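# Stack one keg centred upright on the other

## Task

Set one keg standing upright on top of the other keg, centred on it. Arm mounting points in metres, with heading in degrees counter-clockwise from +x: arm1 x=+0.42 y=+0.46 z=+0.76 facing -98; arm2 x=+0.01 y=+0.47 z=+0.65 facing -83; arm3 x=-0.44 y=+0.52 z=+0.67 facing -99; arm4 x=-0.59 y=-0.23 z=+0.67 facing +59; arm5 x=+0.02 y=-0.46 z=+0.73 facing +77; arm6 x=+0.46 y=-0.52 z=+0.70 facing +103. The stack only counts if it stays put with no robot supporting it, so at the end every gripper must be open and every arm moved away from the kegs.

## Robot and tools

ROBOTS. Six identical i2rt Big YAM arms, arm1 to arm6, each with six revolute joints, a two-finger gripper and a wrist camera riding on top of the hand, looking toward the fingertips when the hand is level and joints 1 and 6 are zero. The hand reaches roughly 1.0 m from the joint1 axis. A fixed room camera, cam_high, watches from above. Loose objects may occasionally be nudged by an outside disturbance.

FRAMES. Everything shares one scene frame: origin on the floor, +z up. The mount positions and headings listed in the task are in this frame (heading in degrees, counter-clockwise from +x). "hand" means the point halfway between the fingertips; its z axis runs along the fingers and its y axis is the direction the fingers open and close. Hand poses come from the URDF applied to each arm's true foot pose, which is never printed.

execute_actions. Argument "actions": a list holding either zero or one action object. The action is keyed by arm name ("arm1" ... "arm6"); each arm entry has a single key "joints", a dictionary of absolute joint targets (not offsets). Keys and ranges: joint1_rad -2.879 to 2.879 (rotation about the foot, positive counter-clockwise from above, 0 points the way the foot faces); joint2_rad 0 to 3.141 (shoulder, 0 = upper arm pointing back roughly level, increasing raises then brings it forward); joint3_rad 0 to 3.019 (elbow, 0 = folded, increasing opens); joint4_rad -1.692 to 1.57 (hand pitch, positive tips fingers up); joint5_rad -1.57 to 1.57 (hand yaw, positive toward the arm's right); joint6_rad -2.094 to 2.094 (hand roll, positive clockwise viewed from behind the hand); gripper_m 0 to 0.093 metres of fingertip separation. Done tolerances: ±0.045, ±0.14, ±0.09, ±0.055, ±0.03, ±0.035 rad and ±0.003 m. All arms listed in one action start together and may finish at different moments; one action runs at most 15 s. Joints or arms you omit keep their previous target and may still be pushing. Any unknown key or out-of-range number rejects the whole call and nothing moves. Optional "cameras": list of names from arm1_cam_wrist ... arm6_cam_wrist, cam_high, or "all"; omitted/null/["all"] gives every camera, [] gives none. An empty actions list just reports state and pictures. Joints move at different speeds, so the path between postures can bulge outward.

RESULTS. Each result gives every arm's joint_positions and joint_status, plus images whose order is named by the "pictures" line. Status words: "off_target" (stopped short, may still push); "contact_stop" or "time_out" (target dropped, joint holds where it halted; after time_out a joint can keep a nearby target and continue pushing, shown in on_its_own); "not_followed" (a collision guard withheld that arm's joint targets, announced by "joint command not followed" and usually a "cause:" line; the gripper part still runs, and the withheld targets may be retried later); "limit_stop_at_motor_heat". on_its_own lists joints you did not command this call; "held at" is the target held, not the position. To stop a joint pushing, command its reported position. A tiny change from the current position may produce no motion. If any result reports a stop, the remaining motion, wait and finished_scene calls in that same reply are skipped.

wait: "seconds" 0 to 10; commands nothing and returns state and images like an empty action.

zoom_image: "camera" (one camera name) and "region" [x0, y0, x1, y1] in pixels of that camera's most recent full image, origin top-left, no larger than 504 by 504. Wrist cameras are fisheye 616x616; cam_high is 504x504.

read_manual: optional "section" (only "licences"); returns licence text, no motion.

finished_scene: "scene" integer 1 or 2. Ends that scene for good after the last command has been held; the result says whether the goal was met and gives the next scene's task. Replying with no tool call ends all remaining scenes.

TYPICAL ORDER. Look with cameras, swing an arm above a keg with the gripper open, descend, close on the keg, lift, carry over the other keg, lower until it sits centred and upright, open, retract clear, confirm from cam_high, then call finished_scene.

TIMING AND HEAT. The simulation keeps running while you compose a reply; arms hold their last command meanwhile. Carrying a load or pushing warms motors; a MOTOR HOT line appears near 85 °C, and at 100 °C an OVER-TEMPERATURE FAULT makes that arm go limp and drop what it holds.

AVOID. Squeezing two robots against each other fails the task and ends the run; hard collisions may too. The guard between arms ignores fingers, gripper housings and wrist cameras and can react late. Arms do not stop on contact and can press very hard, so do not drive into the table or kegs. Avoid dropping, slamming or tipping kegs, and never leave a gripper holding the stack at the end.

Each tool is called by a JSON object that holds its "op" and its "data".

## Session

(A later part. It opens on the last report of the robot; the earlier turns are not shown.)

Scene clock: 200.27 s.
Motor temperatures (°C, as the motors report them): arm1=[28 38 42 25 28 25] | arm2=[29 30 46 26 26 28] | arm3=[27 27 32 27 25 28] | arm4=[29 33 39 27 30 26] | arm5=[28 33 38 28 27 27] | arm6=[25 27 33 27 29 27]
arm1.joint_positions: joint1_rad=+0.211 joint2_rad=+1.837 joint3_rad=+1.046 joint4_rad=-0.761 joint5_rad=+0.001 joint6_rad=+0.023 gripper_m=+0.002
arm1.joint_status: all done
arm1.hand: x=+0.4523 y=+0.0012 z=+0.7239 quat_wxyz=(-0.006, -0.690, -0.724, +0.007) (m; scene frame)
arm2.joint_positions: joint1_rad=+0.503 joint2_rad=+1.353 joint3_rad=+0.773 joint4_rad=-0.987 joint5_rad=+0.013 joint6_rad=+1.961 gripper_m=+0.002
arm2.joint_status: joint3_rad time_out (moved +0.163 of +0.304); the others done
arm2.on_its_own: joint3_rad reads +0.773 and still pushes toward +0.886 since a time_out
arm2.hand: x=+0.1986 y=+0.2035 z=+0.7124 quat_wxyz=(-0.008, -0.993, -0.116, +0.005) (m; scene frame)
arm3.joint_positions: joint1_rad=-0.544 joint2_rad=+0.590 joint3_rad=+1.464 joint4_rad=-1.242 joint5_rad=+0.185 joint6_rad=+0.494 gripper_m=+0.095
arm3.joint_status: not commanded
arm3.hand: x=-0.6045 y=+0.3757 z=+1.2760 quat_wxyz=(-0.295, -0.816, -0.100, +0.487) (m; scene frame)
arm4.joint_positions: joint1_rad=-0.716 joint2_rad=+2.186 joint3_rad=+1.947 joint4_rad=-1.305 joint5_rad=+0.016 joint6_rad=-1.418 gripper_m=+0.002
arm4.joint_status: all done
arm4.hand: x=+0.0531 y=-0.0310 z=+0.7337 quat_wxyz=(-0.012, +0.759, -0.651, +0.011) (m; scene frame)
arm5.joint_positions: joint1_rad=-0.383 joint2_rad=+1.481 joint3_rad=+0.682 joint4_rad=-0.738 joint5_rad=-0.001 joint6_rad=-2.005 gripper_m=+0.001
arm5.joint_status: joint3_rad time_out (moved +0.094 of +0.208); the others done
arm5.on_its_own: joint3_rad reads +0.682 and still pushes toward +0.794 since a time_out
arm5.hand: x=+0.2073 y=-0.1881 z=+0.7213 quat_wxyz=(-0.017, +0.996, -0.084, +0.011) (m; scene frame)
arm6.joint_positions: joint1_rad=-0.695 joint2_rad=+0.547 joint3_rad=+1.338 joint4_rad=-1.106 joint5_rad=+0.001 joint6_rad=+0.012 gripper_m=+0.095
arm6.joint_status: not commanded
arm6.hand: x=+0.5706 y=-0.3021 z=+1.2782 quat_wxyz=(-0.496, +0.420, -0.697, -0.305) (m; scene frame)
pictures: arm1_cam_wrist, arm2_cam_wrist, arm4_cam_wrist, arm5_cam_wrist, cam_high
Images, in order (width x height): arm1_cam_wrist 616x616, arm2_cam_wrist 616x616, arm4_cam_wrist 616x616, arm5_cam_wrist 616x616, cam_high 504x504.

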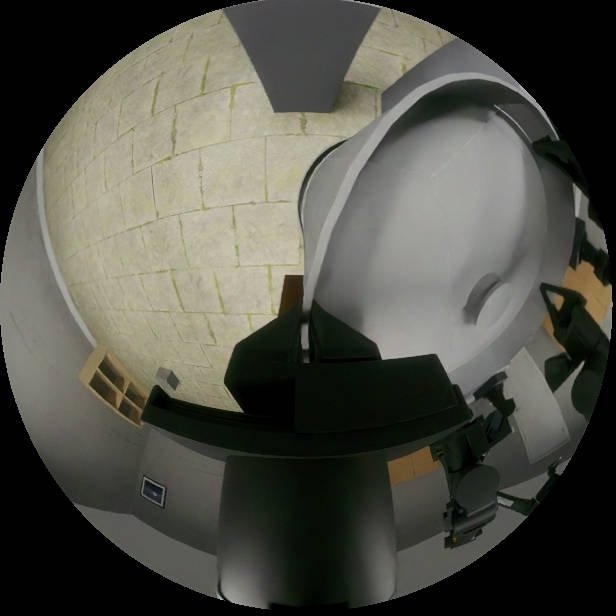

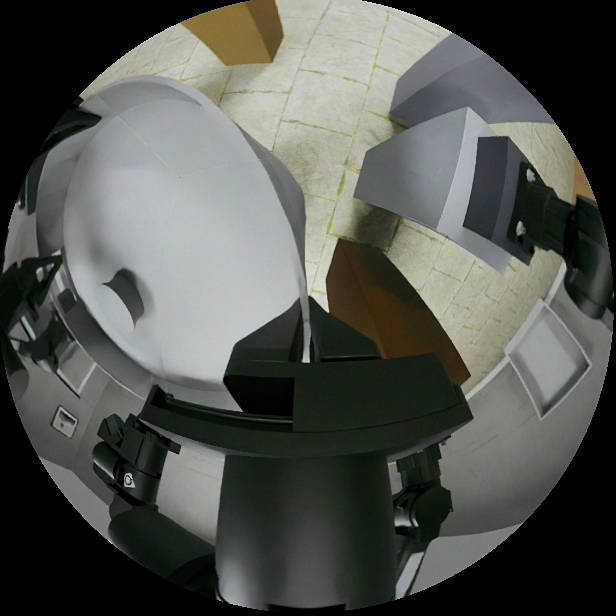

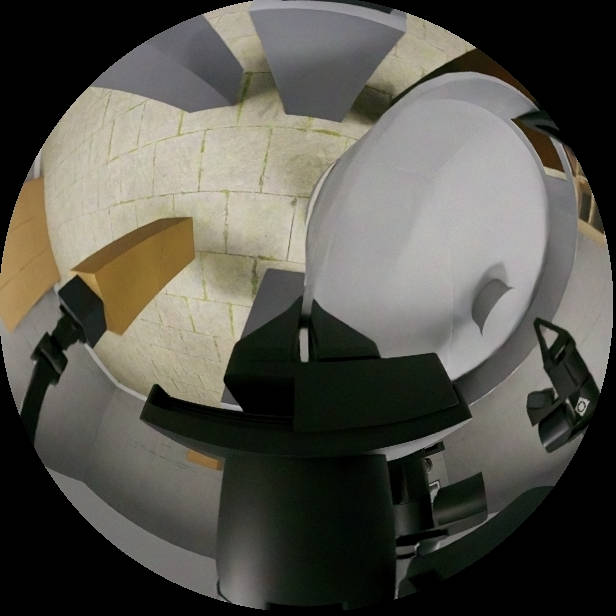

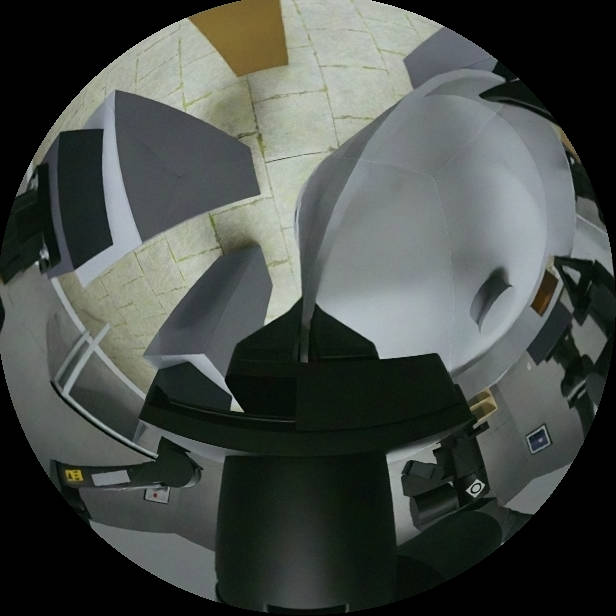

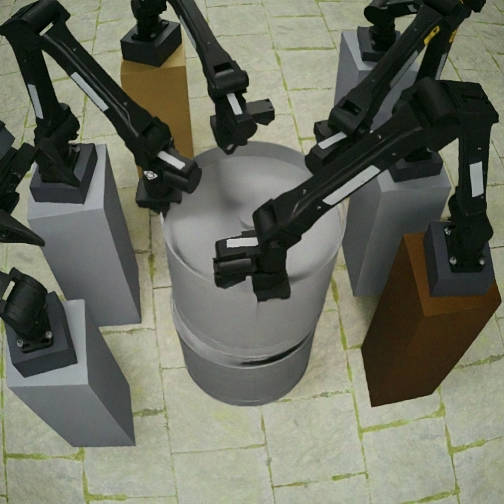

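{"op": "execute_actions", "data": {"actions": [{"arm1":{"joints":{"joint1_rad":0.218,"joint2_rad":1.79,"joint3_rad":1.165,"joint4_rad":-0.743,"joint6_rad":0.045}},"arm2":{"joints":{"joint1_rad":0.53,"joint2_rad":1.32,"joint3_rad":0.94,"joint4_rad":-0.955}},"arm4":{"joints":{"joint1_rad":-0.76,"joint2_rad":2.195,"joint3_rad":2.045,"joint4_rad":-1.31,"joint6_rad":-1.464}},"arm5":{"joints":{"joint1_rad":-0.436,"joint2_rad":1.435,"joint3_rad":0.765,"joint4_rad":-0.715,"joint6_rad":-2.05}}}], "cameras": ["arm1_cam_wrist","arm2_cam_wrist","arm4_cam_wrist","arm5_cam_wrist","cam_high"]}}

Scene clock: 215.23 s.
Motor temperatures (°C, as the motors report them): arm1=[28 38 43 25 28 25] | arm2=[29 30 49 26 26 28] | arm3=[27 27 32 27 25 28] | arm4=[29 36 42 27 30 26] | arm5=[28 33 40 28 27 27] | arm6=[25 27 33 27 29 27]
arm1.joint_positions: joint1_rad=+0.227 joint2_rad=+1.887 joint3_rad=+1.054 joint4_rad=-0.728 joint5_rad=+0.001 joint6_rad=+0.030 gripper_m=+0.002
arm1.joint_status: joint3_rad time_out (moved +0.008 of +0.119); the others done
arm1.on_its_own: joint3_rad reads +1.054 and still pushes toward +1.165 since a time_out
arm1.hand: x=+0.4602 y=-0.0017 z=+0.7042 quat_wxyz=(-0.003, -0.686, -0.727, +0.004) (m; scene frame)
arm2.joint_positions: joint1_rad=+0.505 joint2_rad=+1.413 joint3_rad=+0.774 joint4_rad=-0.936 joint5_rad=+0.009 joint6_rad=+1.958 gripper_m=+0.002
arm2.joint_status: joint3_rad time_out (moved +0.001 of +0.167); the others done
arm2.on_its_own: joint3_rad reads +0.774 and still pushes toward +0.887 since a time_out
arm2.hand: x=+0.2043 y=+0.1974 z=+0.6940 quat_wxyz=(-0.004, -0.993, -0.119, +0.005) (m; scene frame)
arm3.joint_positions: joint1_rad=-0.544 joint2_rad=+0.590 joint3_rad=+1.464 joint4_rad=-1.242 joint5_rad=+0.185 joint6_rad=+0.494 gripper_m=+0.095
arm3.joint_status: not commanded
arm3.hand: x=-0.6045 y=+0.3757 z=+1.2760 quat_wxyz=(-0.295, -0.816, -0.100, +0.487) (m; scene frame)
arm4.joint_positions: joint1_rad=-0.731 joint2_rad=+2.223 joint3_rad=+1.966 joint4_rad=-1.295 joint5_rad=+0.014 joint6_rad=-1.441 gripper_m=+0.002
arm4.joint_status: all done
arm4.hand: x=+0.0618 y=-0.0384 z=+0.7158 quat_wxyz=(-0.009, +0.762, -0.648, +0.008) (m; scene frame)
arm5.joint_positions: joint1_rad=-0.419 joint2_rad=+1.539 joint3_rad=+0.682 joint4_rad=-0.698 joint5_rad=-0.001 joint6_rad=-2.048 gripper_m=+0.001
arm5.joint_status: all done
arm5.hand: x=+0.2179 y=-0.1939 z=+0.7035 quat_wxyz=(-0.008, +0.997, -0.081, +0.007) (m; scene frame)
arm6.joint_positions: joint1_rad=-0.695 joint2_rad=+0.547 joint3_rad=+1.338 joint4_rad=-1.106 joint5_rad=+0.001 joint6_rad=+0.012 gripper_m=+0.095
arm6.joint_status: not commanded
arm6.hand: x=+0.5706 y=-0.3021 z=+1.2782 quat_wxyz=(-0.496, +0.420, -0.697, -0.305) (m; scene frame)
pictures: arm1_cam_wrist, arm2_cam_wrist, arm4_cam_wrist, arm5_cam_wrist, cam_high
Images, in order (width x height): arm1_cam_wrist 616x616, arm2_cam_wrist 616x616, arm4_cam_wrist 616x616, arm5_cam_wrist 616x616, cam_high 504x504.

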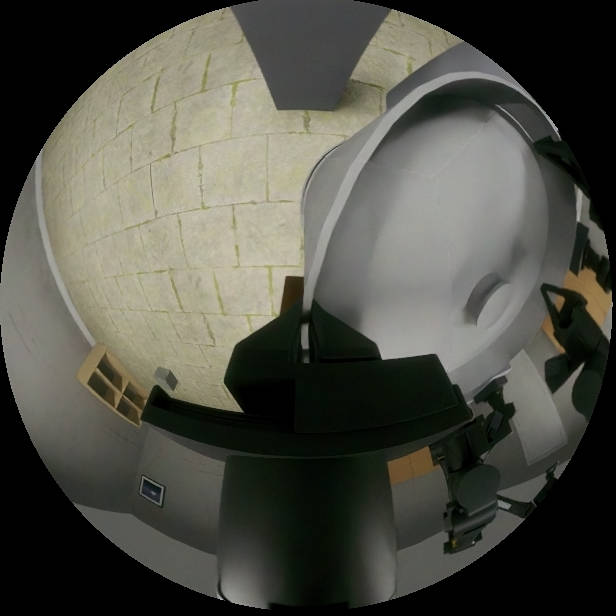

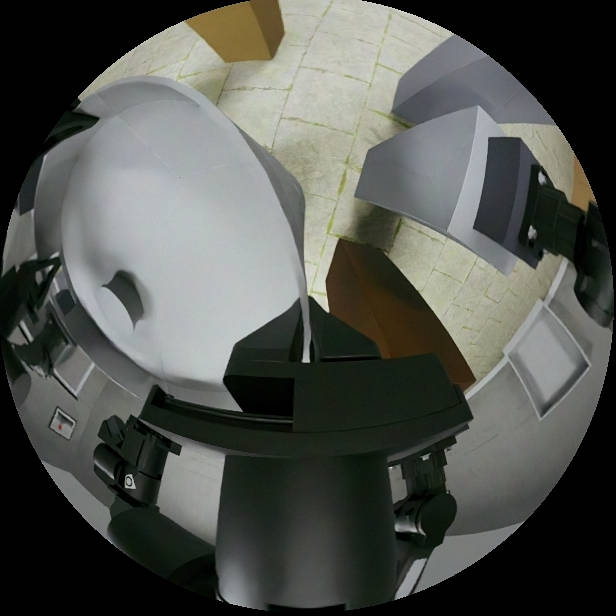

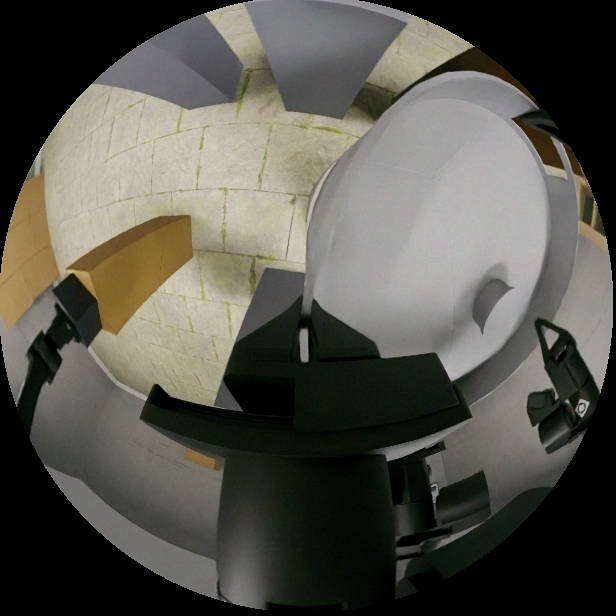

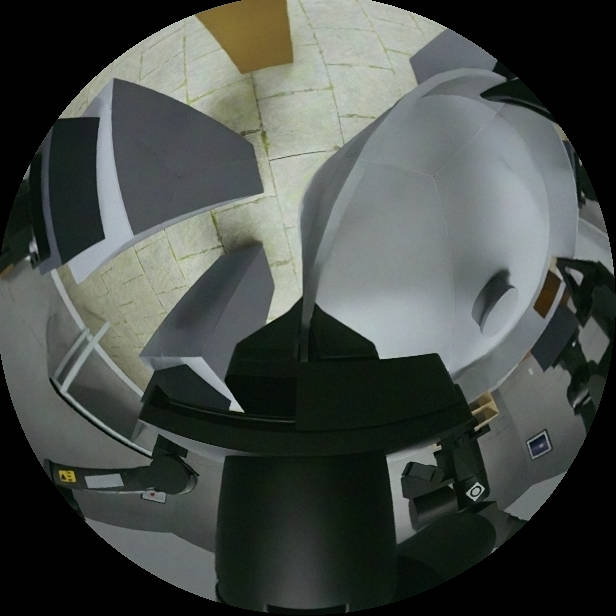

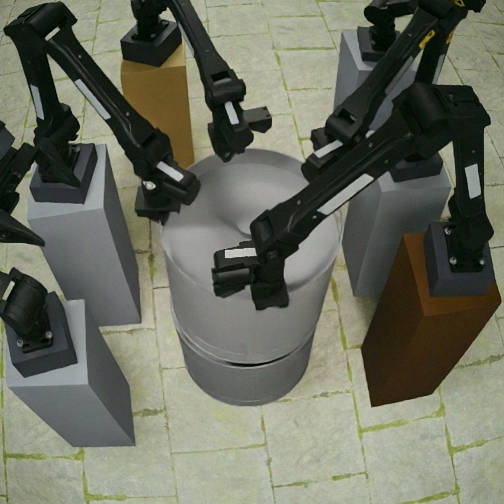

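{"op": "execute_actions", "data": {"actions": [{"arm1":{"joints":{"joint2_rad":1.84,"joint3_rad":1.155,"joint4_rad":-0.7}},"arm2":{"joints":{"joint2_rad":1.36,"joint3_rad":0.9,"joint4_rad":-0.9}},"arm4":{"joints":{"joint2_rad":2.235,"joint3_rad":2.015,"joint4_rad":-1.27}},"arm5":{"joints":{"joint2_rad":1.49,"joint3_rad":0.745,"joint4_rad":-0.65}}}], "cameras": ["arm1_cam_wrist","arm5_cam_wrist","cam_high"]}}

Scene clock: 221.23 s.
Motor temperatures (°C, as the motors report them): arm1=[28 38 44 25 28 25] | arm2=[29 30 49 26 26 28] | arm3=[27 27 33 27 25 28] | arm4=[29 36 41 27 30 26] | arm5=[28 33 40 28 27 27] | arm6=[25 27 33 27 29 27]
arm1.joint_positions: joint1_rad=+0.234 joint2_rad=+1.929 joint3_rad=+1.056 joint4_rad=-0.690 joint5_rad=-0.004 joint6_rad=+0.039 gripper_m=+0.002
arm1.joint_status: joint3_rad time_out (moved +0.002 of +0.101); the others done
arm1.on_its_own: joint3_rad reads +1.056 and still pushes toward +1.155 since a time_out
arm1.hand: x=+0.4645 y=-0.0036 z=+0.6863 quat_wxyz=(-0.004, -0.687, -0.727, +0.002) (m; scene frame)
arm2.joint_positions: joint1_rad=+0.511 joint2_rad=+1.463 joint3_rad=+0.774 joint4_rad=-0.900 joint5_rad=+0.001 joint6_rad=+1.959 gripper_m=+0.002
arm2.joint_status: joint3_rad time_out (moved +0.000 of +0.126); the others done
arm2.on_its_own: joint3_rad reads +0.774 and still pushes toward +0.887 since a time_out
arm2.hand: x=+0.2095 y=+0.1960 z=+0.6783 quat_wxyz=(+0.004, -0.993, -0.121, +0.005) (m; scene frame)
arm3.joint_positions: joint1_rad=-0.544 joint2_rad=+0.590 joint3_rad=+1.464 joint4_rad=-1.242 joint5_rad=+0.185 joint6_rad=+0.494 gripper_m=+0.095
arm3.joint_status: not commanded
arm3.hand: x=-0.6045 y=+0.3757 z=+1.2760 quat_wxyz=(-0.295, -0.816, -0.100, +0.487) (m; scene frame)
arm4.joint_positions: joint1_rad=-0.734 joint2_rad=+2.252 joint3_rad=+1.966 joint4_rad=-1.266 joint5_rad=+0.013 joint6_rad=-1.442 gripper_m=+0.002
arm4.joint_status: all done
arm4.hand: x=+0.0666 y=-0.0390 z=+0.6970 quat_wxyz=(-0.009, +0.761, -0.649, +0.007) (m; scene frame)
arm5.joint_positions: joint1_rad=-0.428 joint2_rad=+1.598 joint3_rad=+0.674 joint4_rad=-0.638 joint5_rad=+0.003 joint6_rad=-2.053 gripper_m=+0.001
arm5.joint_status: all done
arm5.hand: x=+0.2215 y=-0.1952 z=+0.6838 quat_wxyz=(-0.005, +0.997, -0.082, +0.007) (m; scene frame)
arm6.joint_positions: joint1_rad=-0.695 joint2_rad=+0.547 joint3_rad=+1.338 joint4_rad=-1.106 joint5_rad=+0.001 joint6_rad=+0.012 gripper_m=+0.095
arm6.joint_status: not commanded
arm6.hand: x=+0.5706 y=-0.3021 z=+1.2782 quat_wxyz=(-0.496, +0.420, -0.697, -0.305) (m; scene frame)
pictures: arm1_cam_wrist, arm5_cam_wrist, cam_high
Images, in order (width x height): arm1_cam_wrist 616x616, arm5_cam_wrist 616x616, cam_high 504x504.

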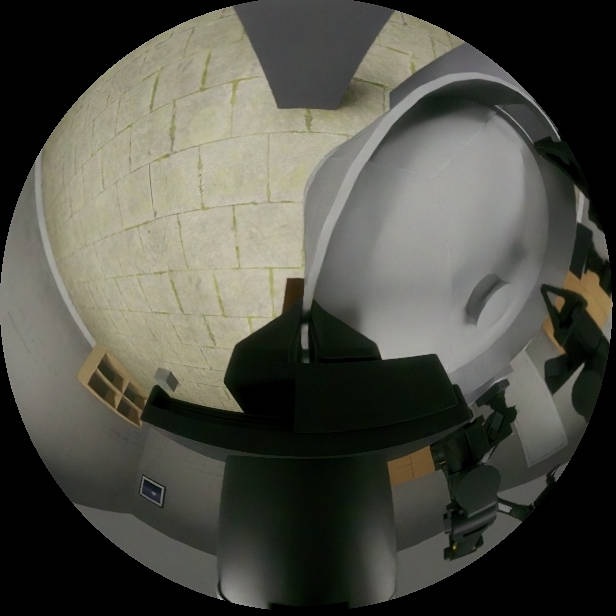

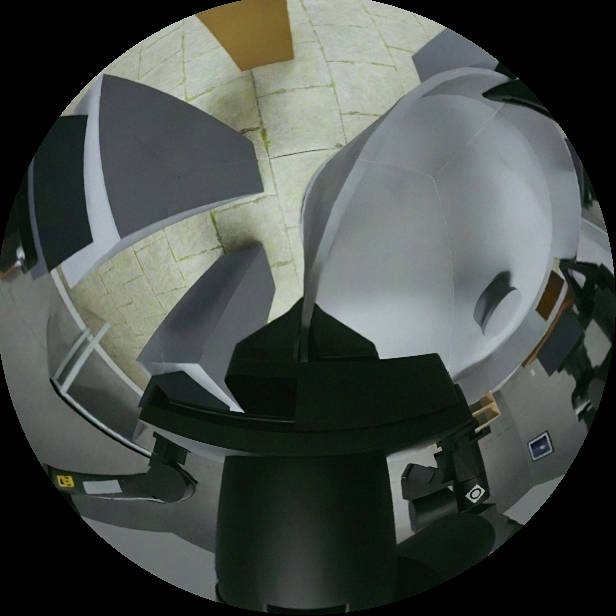

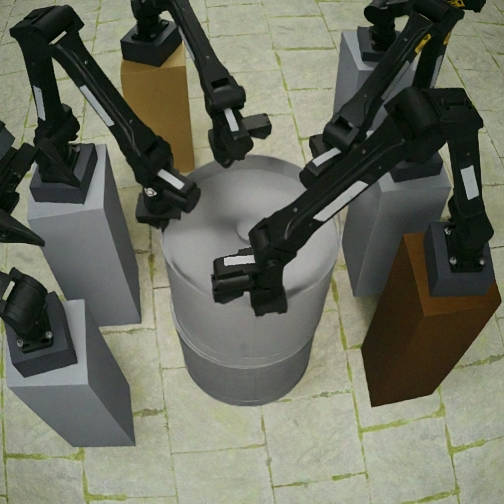

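{"op": "execute_actions", "data": {"actions": [{"arm1":{"joints":{"joint2_rad":1.885,"joint3_rad":1.1}},"arm2":{"joints":{"joint2_rad":1.41,"joint3_rad":0.83}},"arm4":{"joints":{"joint2_rad":2.25,"joint3_rad":1.975}},"arm5":{"joints":{"joint2_rad":1.54,"joint3_rad":0.705}}}], "cameras": ["cam_high"]}}

Scene clock: 223.90 s.
Motor temperatures (°C, as the motors report them): arm1=[28 38 44 25 28 25] | arm2=[29 30 49 26 26 28] | arm3=[27 27 33 27 25 28] | arm4=[29 36 41 27 30 26] | arm5=[28 33 39 28 27 27] | arm6=[25 27 33 27 29 27]
arm1.joint_positions: joint1_rad=+0.234 joint2_rad=+1.935 joint3_rad=+1.056 joint4_rad=-0.685 joint5_rad=-0.003 joint6_rad=+0.039 gripper_m=+0.002
arm1.joint_status: all done
arm1.hand: x=+0.4644 y=-0.0037 z=+0.6839 quat_wxyz=(-0.004, -0.687, -0.727, +0.002) (m; scene frame)
arm2.joint_positions: joint1_rad=+0.511 joint2_rad=+1.467 joint3_rad=+0.774 joint4_rad=-0.899 joint5_rad=+0.003 joint6_rad=+1.961 gripper_m=+0.002
arm2.joint_status: all done
arm2.hand: x=+0.2092 y=+0.1959 z=+0.6771 quat_wxyz=(+0.005, -0.993, -0.120, +0.007) (m; scene frame)
arm3.joint_positions: joint1_rad=-0.544 joint2_rad=+0.590 joint3_rad=+1.464 joint4_rad=-1.242 joint5_rad=+0.185 joint6_rad=+0.494 gripper_m=+0.095
arm3.joint_status: not commanded
arm3.hand: x=-0.6045 y=+0.3757 z=+1.2760 quat_wxyz=(-0.295, -0.816, -0.100, +0.487) (m; scene frame)
arm4.joint_positions: joint1_rad=-0.736 joint2_rad=+2.254 joint3_rad=+1.966 joint4_rad=-1.266 joint5_rad=+0.010 joint6_rad=-1.442 gripper_m=+0.002
arm4.joint_status: all done
arm4.hand: x=+0.0666 y=-0.0398 z=+0.6958 quat_wxyz=(-0.009, +0.760, -0.650, +0.006) (m; scene frame)
arm5.joint_positions: joint1_rad=-0.429 joint2_rad=+1.604 joint3_rad=+0.669 joint4_rad=-0.632 joint5_rad=+0.004 joint6_rad=-2.053 gripper_m=+0.001
arm5.joint_status: all done
arm5.hand: x=+0.2204 y=-0.1976 z=+0.6805 quat_wxyz=(-0.002, +0.997, -0.083, +0.006) (m; scene frame)
arm6.joint_positions: joint1_rad=-0.695 joint2_rad=+0.547 joint3_rad=+1.338 joint4_rad=-1.106 joint5_rad=+0.001 joint6_rad=+0.012 gripper_m=+0.095
arm6.joint_status: not commanded
arm6.hand: x=+0.5706 y=-0.3021 z=+1.2782 quat_wxyz=(-0.496, +0.420, -0.697, -0.305) (m; scene frame)
pictures: cam_high
Images, in order (width x height): cam_high 504x504.

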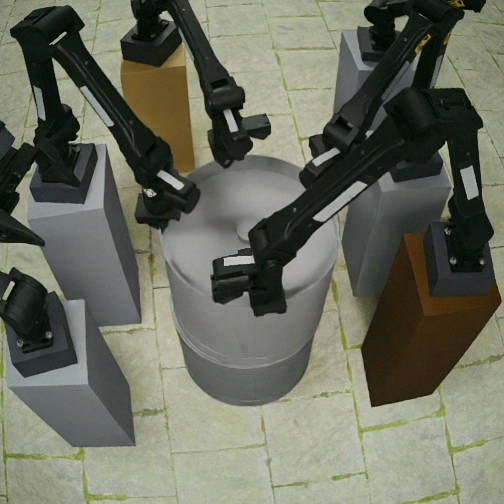

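Seated. Unload, open, raise.

{"op": "execute_actions", "data": {"actions": [{"arm1":{"joints":{"joint2_rad":1.925,"joint3_rad":1.065}},"arm2":{"joints":{"joint2_rad":1.458,"joint3_rad":0.783}},"arm4":{"joints":{"joint1_rad":-0.74}},"arm5":{"joints":{"joint2_rad":1.595,"joint3_rad":0.675}}}], "cameras": []}}

{"op": "execute_actions", "data": {"actions": [{"arm1":{"joints":{"gripper_m":0.06}},"arm2":{"joints":{"gripper_m":0.06}},"arm4":{"joints":{"gripper_m":0.06}},"arm5":{"joints":{"gripper_m":0.06}}}], "cameras": []}}

{"op": "execute_actions", "data": {"actions": [{"arm1":{"joints":{"joint2_rad":1.75,"joint3_rad":1.1,"joint4_rad":-0.92}},"arm2":{"joints":{"joint2_rad":1.3,"joint3_rad":0.88,"joint4_rad":-1.15}},"arm4":{"joints":{"joint2_rad":2.1,"joint4_rad":-1.43}},"arm5":{"joints":{"joint2_rad":1.37,"joint3_rad":0.74,"joint4_rad":-0.94}}}], "cameras": ["arm1_cam_wrist","arm2_cam_wrist","arm4_cam_wrist","arm5_cam_wrist","cam_high"]}}

Scene clock: 230.47 s.
Motor temperatures (°C, as the motors report them): arm1=[28 37 42 25 28 25] | arm2=[29 30 47 26 26 28] | arm3=[27 27 33 27 25 28] | arm4=[29 36 39 27 30 26] | arm5=[28 33 38 28 27 27] | arm6=[25 27 33 27 29 27]
arm1.joint_positions: joint1_rad=+0.234 joint2_rad=+1.938 joint3_rad=+1.056 joint4_rad=-0.681 joint5_rad=-0.003 joint6_rad=+0.039 gripper_m=+0.002
arm1.joint_status: all done
arm1.hand: x=+0.4644 y=-0.0039 z=+0.6824 quat_wxyz=(-0.004, -0.687, -0.727, +0.002) (m; scene frame)
arm2.joint_positions: joint1_rad=+0.511 joint2_rad=+1.469 joint3_rad=+0.774 joint4_rad=-0.898 joint5_rad=+0.007 joint6_rad=+1.961 gripper_m=+0.002
arm2.joint_status: all done
arm2.hand: x=+0.2086 y=+0.1957 z=+0.6761 quat_wxyz=(+0.005, -0.993, -0.120, +0.009) (m; scene frame)
arm3.joint_positions: joint1_rad=-0.544 joint2_rad=+0.590 joint3_rad=+1.464 joint4_rad=-1.242 joint5_rad=+0.185 joint6_rad=+0.494 gripper_m=+0.095
arm3.joint_status: not commanded
arm3.hand: x=-0.6045 y=+0.3757 z=+1.2760 quat_wxyz=(-0.295, -0.816, -0.100, +0.487) (m; scene frame)
arm4.joint_positions: joint1_rad=-0.737 joint2_rad=+2.254 joint3_rad=+1.965 joint4_rad=-1.266 joint5_rad=+0.010 joint6_rad=-1.443 gripper_m=+0.002
arm4.joint_status: all done
arm4.hand: x=+0.0665 y=-0.0404 z=+0.6952 quat_wxyz=(-0.008, +0.760, -0.650, +0.006) (m; scene frame)
arm5.joint_positions: joint1_rad=-0.431 joint2_rad=+1.610 joint3_rad=+0.666 joint4_rad=-0.631 joint5_rad=+0.004 joint6_rad=-2.054 gripper_m=+0.001
arm5.joint_status: all done
arm5.hand: x=+0.2195 y=-0.2000 z=+0.6781 quat_wxyz=(+0.001, +0.996, -0.084, +0.004) (m; scene frame)
arm6.joint_positions: joint1_rad=-0.695 joint2_rad=+0.547 joint3_rad=+1.338 joint4_rad=-1.106 joint5_rad=+0.001 joint6_rad=+0.012 gripper_m=+0.095
arm6.joint_status: not commanded
arm6.hand: x=+0.5706 y=-0.3021 z=+1.2782 quat_wxyz=(-0.496, +0.420, -0.697, -0.305) (m; scene frame)
pictures: none
No camera images: the call's "cameras" was empty. Leave "cameras" out to get every camera's image.

Scene clock: 231.17 s.
Motor temperatures (°C, as the motors report them): arm1=[28 37 42 25 28 25] | arm2=[29 30 46 26 26 28] | arm3=[27 27 33 27 25 28] | arm4=[29 36 39 27 30 26] | arm5=[28 33 38 28 27 27] | arm6=[25 27 34 27 29 27]
arm1.joint_positions: joint1_rad=+0.226 joint2_rad=+1.935 joint3_rad=+1.056 joint4_rad=-0.683 joint5_rad=-0.004 joint6_rad=+0.040 gripper_m=+0.060
arm1.joint_status: all done
arm1.hand: x=+0.4604 y=-0.0044 z=+0.6839 quat_wxyz=(-0.004, -0.690, -0.723, +0.003) (m; scene frame)
arm2.joint_positions: joint1_rad=+0.518 joint2_rad=+1.467 joint3_rad=+0.775 joint4_rad=-0.896 joint5_rad=+0.002 joint6_rad=+1.975 gripper_m=+0.060
arm2.joint_status: all done
arm2.hand: x=+0.2118 y=+0.1965 z=+0.6773 quat_wxyz=(+0.003, -0.993, -0.117, +0.005) (m; scene frame)
arm3.joint_positions: joint1_rad=-0.544 joint2_rad=+0.590 joint3_rad=+1.464 joint4_rad=-1.242 joint5_rad=+0.185 joint6_rad=+0.494 gripper_m=+0.095
arm3.joint_status: not commanded
arm3.hand: x=-0.6045 y=+0.3757 z=+1.2760 quat_wxyz=(-0.295, -0.816, -0.100, +0.487) (m; scene frame)
arm4.joint_positions: joint1_rad=-0.738 joint2_rad=+2.254 joint3_rad=+1.965 joint4_rad=-1.267 joint5_rad=+0.004 joint6_rad=-1.448 gripper_m=+0.060
arm4.joint_status: all done
arm4.hand: x=+0.0660 y=-0.0398 z=+0.6952 quat_wxyz=(-0.010, +0.762, -0.648, +0.003) (m; scene frame)
arm5.joint_positions: joint1_rad=-0.434 joint2_rad=+1.607 joint3_rad=+0.666 joint4_rad=-0.643 joint5_rad=+0.005 joint6_rad=-2.054 gripper_m=+0.060
arm5.joint_status: all done
arm5.hand: x=+0.2187 y=-0.2026 z=+0.6790 quat_wxyz=(+0.005, +0.996, -0.085, +0.001) (m; scene frame)
arm6.joint_positions: joint1_rad=-0.695 joint2_rad=+0.547 joint3_rad=+1.338 joint4_rad=-1.106 joint5_rad=+0.001 joint6_rad=+0.012 gripper_m=+0.095
arm6.joint_status: not commanded
arm6.hand: x=+0.5706 y=-0.3021 z=+1.2782 quat_wxyz=(-0.496, +0.420, -0.697, -0.305) (m; scene frame)
pictures: none
No camera images: the call's "cameras" was empty. Leave "cameras" out to get every camera's image.

Scene clock: 232.47 s.
Motor temperatures (°C, as the motors report them): arm1=[28 37 42 25 28 25] | arm2=[29 30 46 26 26 28] | arm3=[27 27 33 27 25 28] | arm4=[29 36 38 27 30 26] | arm5=[28 32 38 28 27 27] | arm6=[25 27 34 27 29 27]
arm1.joint_positions: joint1_rad=+0.226 joint2_rad=+1.730 joint3_rad=+1.078 joint4_rad=-0.901 joint5_rad=-0.004 joint6_rad=+0.040 gripper_m=+0.060
arm1.joint_status: all done
arm1.hand: x=+0.4598 y=+0.0048 z=+0.7796 quat_wxyz=(-0.008, -0.690, -0.723, +0.005) (m; scene frame)
arm2.joint_positions: joint1_rad=+0.518 joint2_rad=+1.291 joint3_rad=+0.838 joint4_rad=-1.137 joint5_rad=+0.002 joint6_rad=+1.975 gripper_m=+0.060
arm2.joint_status: all done
arm2.hand: x=+0.2005 y=+0.2123 z=+0.7525 quat_wxyz=(+0.005, -0.993, -0.117, +0.006) (m; scene frame)
arm3.joint_positions: joint1_rad=-0.544 joint2_rad=+0.590 joint3_rad=+1.464 joint4_rad=-1.242 joint5_rad=+0.185 joint6_rad=+0.494 gripper_m=+0.095
arm3.joint_status: not commanded
arm3.hand: x=-0.6045 y=+0.3757 z=+1.2760 quat_wxyz=(-0.295, -0.816, -0.100, +0.487) (m; scene frame)
arm4.joint_positions: joint1_rad=-0.738 joint2_rad=+2.096 joint3_rad=+1.965 joint4_rad=-1.422 joint5_rad=+0.004 joint6_rad=-1.448 gripper_m=+0.060
arm4.joint_status: all done
arm4.hand: x=+0.0374 y=-0.0492 z=+0.7968 quat_wxyz=(-0.011, +0.762, -0.648, +0.004) (m; scene frame)
arm5.joint_positions: joint1_rad=-0.434 joint2_rad=+1.359 joint3_rad=+0.714 joint4_rad=-0.930 joint5_rad=+0.004 joint6_rad=-2.054 gripper_m=+0.060
arm5.joint_status: all done
arm5.hand: x=+0.2107 y=-0.2125 z=+0.7665 quat_wxyz=(+0.001, +0.996, -0.085, +0.004) (m; scene frame)
arm6.joint_positions: joint1_rad=-0.695 joint2_rad=+0.547 joint3_rad=+1.338 joint4_rad=-1.106 joint5_rad=+0.001 joint6_rad=+0.012 gripper_m=+0.095
arm6.joint_status: not commanded
arm6.hand: x=+0.5706 y=-0.3021 z=+1.2782 quat_wxyz=(-0.496, +0.420, -0.697, -0.305) (m; scene frame)
pictures: arm1_cam_wrist, arm2_cam_wrist, arm4_cam_wrist, arm5_cam_wrist, cam_high
Images, in order (width x height): arm1_cam_wrist 616x616, arm2_cam_wrist 616x616, arm4_cam_wrist 616x616, arm5_cam_wrist 616x616, cam_high 504x504.

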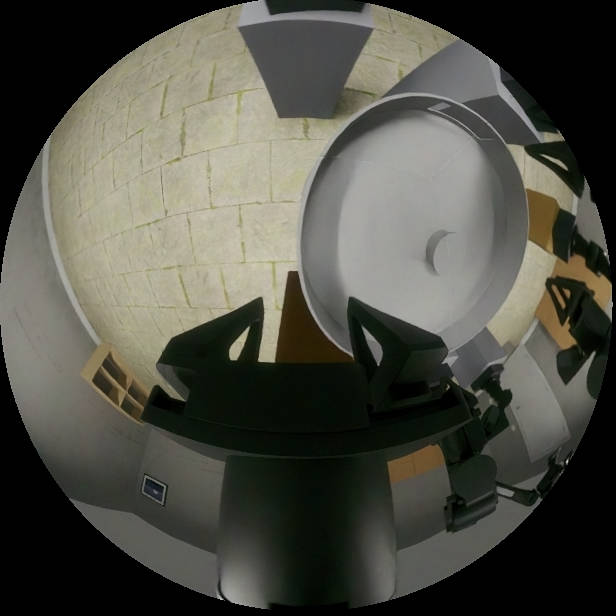

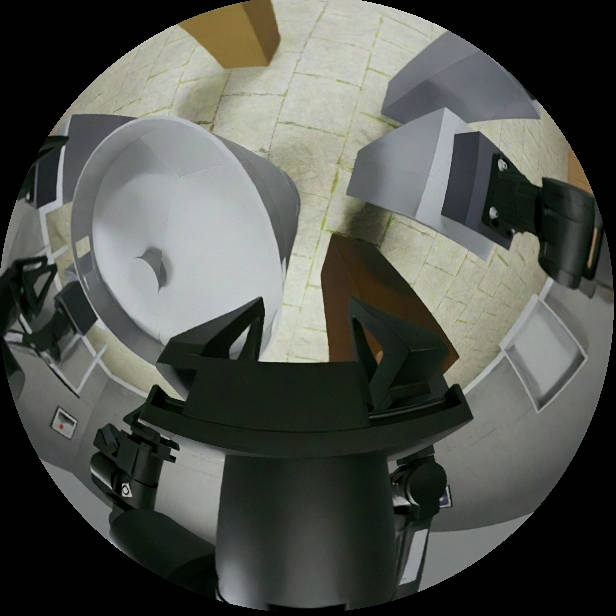

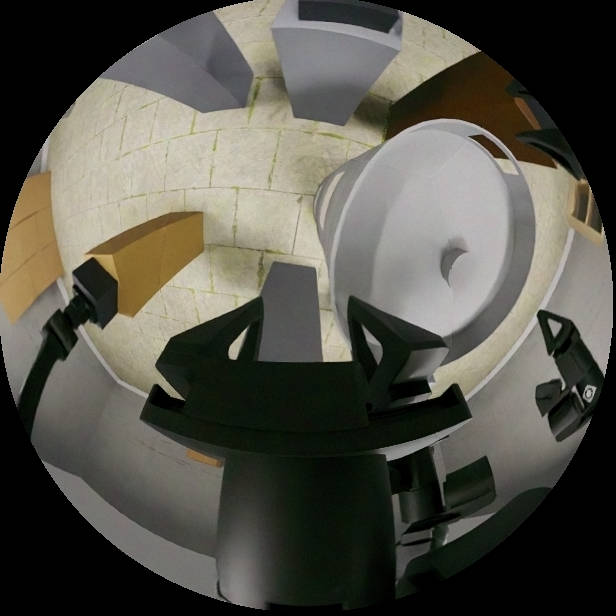

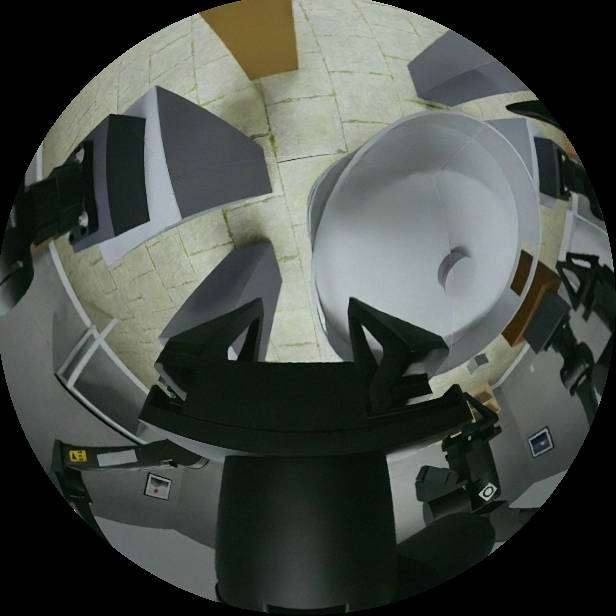

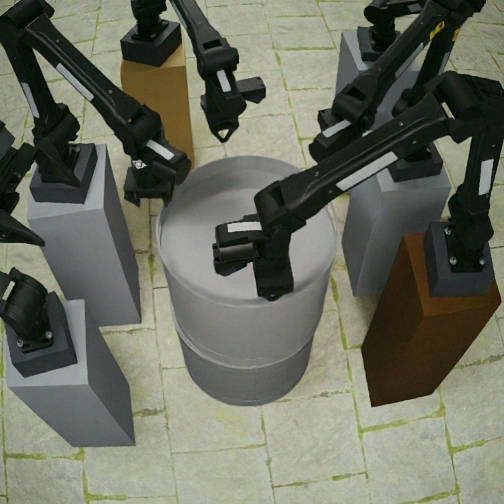

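Well aligned. Retreat.

{"op": "execute_actions", "data": {"actions": [{"arm1":{"joints":{"joint1_rad":0.5,"joint2_rad":0.9,"joint3_rad":1.1}},"arm2":{"joints":{"joint1_rad":0.1,"joint2_rad":0.7,"joint3_rad":0.9}},"arm4":{"joints":{"joint2_rad":1.2,"joint3_rad":1.4}},"arm5":{"joints":{"joint1_rad":0.0,"joint2_rad":0.7,"joint3_rad":0.8}}}], "cameras": ["cam_high"]}}

Scene clock: 237.47 s.
Motor temperatures (°C, as the motors report them): arm1=[28 36 41 25 28 25] | arm2=[29 30 45 26 26 28] | arm3=[27 27 33 27 25 28] | arm4=[29 36 37 27 30 26] | arm5=[28 32 38 28 27 27] | arm6=[25 27 34 27 29 27]
arm1.joint_positions: joint1_rad=+0.506 joint2_rad=+0.888 joint3_rad=+1.078 joint4_rad=-0.901 joint5_rad=-0.001 joint6_rad=+0.040 gripper_m=+0.060
arm1.joint_status: all done
arm1.hand: x=+0.5626 y=+0.0897 z=+1.1423 quat_wxyz=(-0.348, -0.529, -0.739, +0.229) (m; scene frame)
arm2.joint_positions: joint1_rad=+0.108 joint2_rad=+0.693 joint3_rad=+0.847 joint4_rad=-1.137 joint5_rad=+0.000 joint6_rad=+1.975 gripper_m=+0.060
arm2.joint_status: all done
arm2.hand: x=+0.0745 y=+0.1918 z=+0.9312 quat_wxyz=(-0.279, -0.952, +0.084, -0.091) (m; scene frame)
arm3.joint_positions: joint1_rad=-0.544 joint2_rad=+0.590 joint3_rad=+1.464 joint4_rad=-1.242 joint5_rad=+0.185 joint6_rad=+0.494 gripper_m=+0.095
arm3.joint_status: not commanded
arm3.hand: x=-0.6045 y=+0.3757 z=+1.2760 quat_wxyz=(-0.295, -0.816, -0.100, +0.487) (m; scene frame)
arm4.joint_positions: joint1_rad=-0.738 joint2_rad=+1.201 joint3_rad=+1.403 joint4_rad=-1.424 joint5_rad=+0.004 joint6_rad=-1.449 gripper_m=+0.060
arm4.joint_status: all done
arm4.hand: x=-0.2002 y=-0.1210 z=+1.0210 quat_wxyz=(-0.148, +0.749, -0.638, +0.094) (m; scene frame)
arm5.joint_positions: joint1_rad=-0.002 joint2_rad=+0.698 joint3_rad=+0.760 joint4_rad=-0.932 joint5_rad=+0.002 joint6_rad=-2.054 gripper_m=+0.060
arm5.joint_status: all done
arm5.hand: x=+0.0883 y=-0.1534 z=+0.9882 quat_wxyz=(-0.323, +0.930, +0.123, +0.123) (m; scene frame)
arm6.joint_positions: joint1_rad=-0.695 joint2_rad=+0.547 joint3_rad=+1.338 joint4_rad=-1.106 joint5_rad=+0.001 joint6_rad=+0.012 gripper_m=+0.095
arm6.joint_status: not commanded
arm6.hand: x=+0.5706 y=-0.3021 z=+1.2782 quat_wxyz=(-0.496, +0.420, -0.697, -0.305) (m; scene frame)
pictures: cam_high
Images, in order (width x height): cam_high 504x504.

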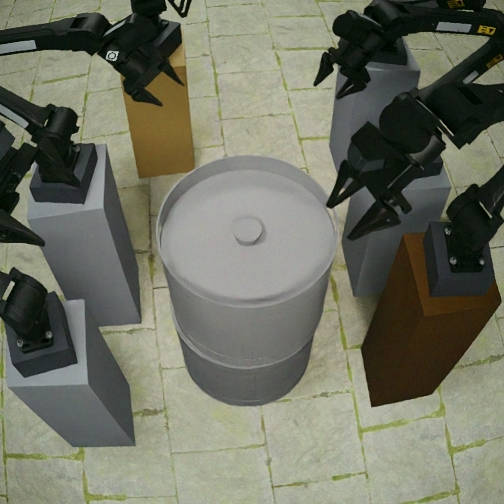

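{"op": "finished_scene", "data": {"scene": 1}}

The scene is finished: the task was done.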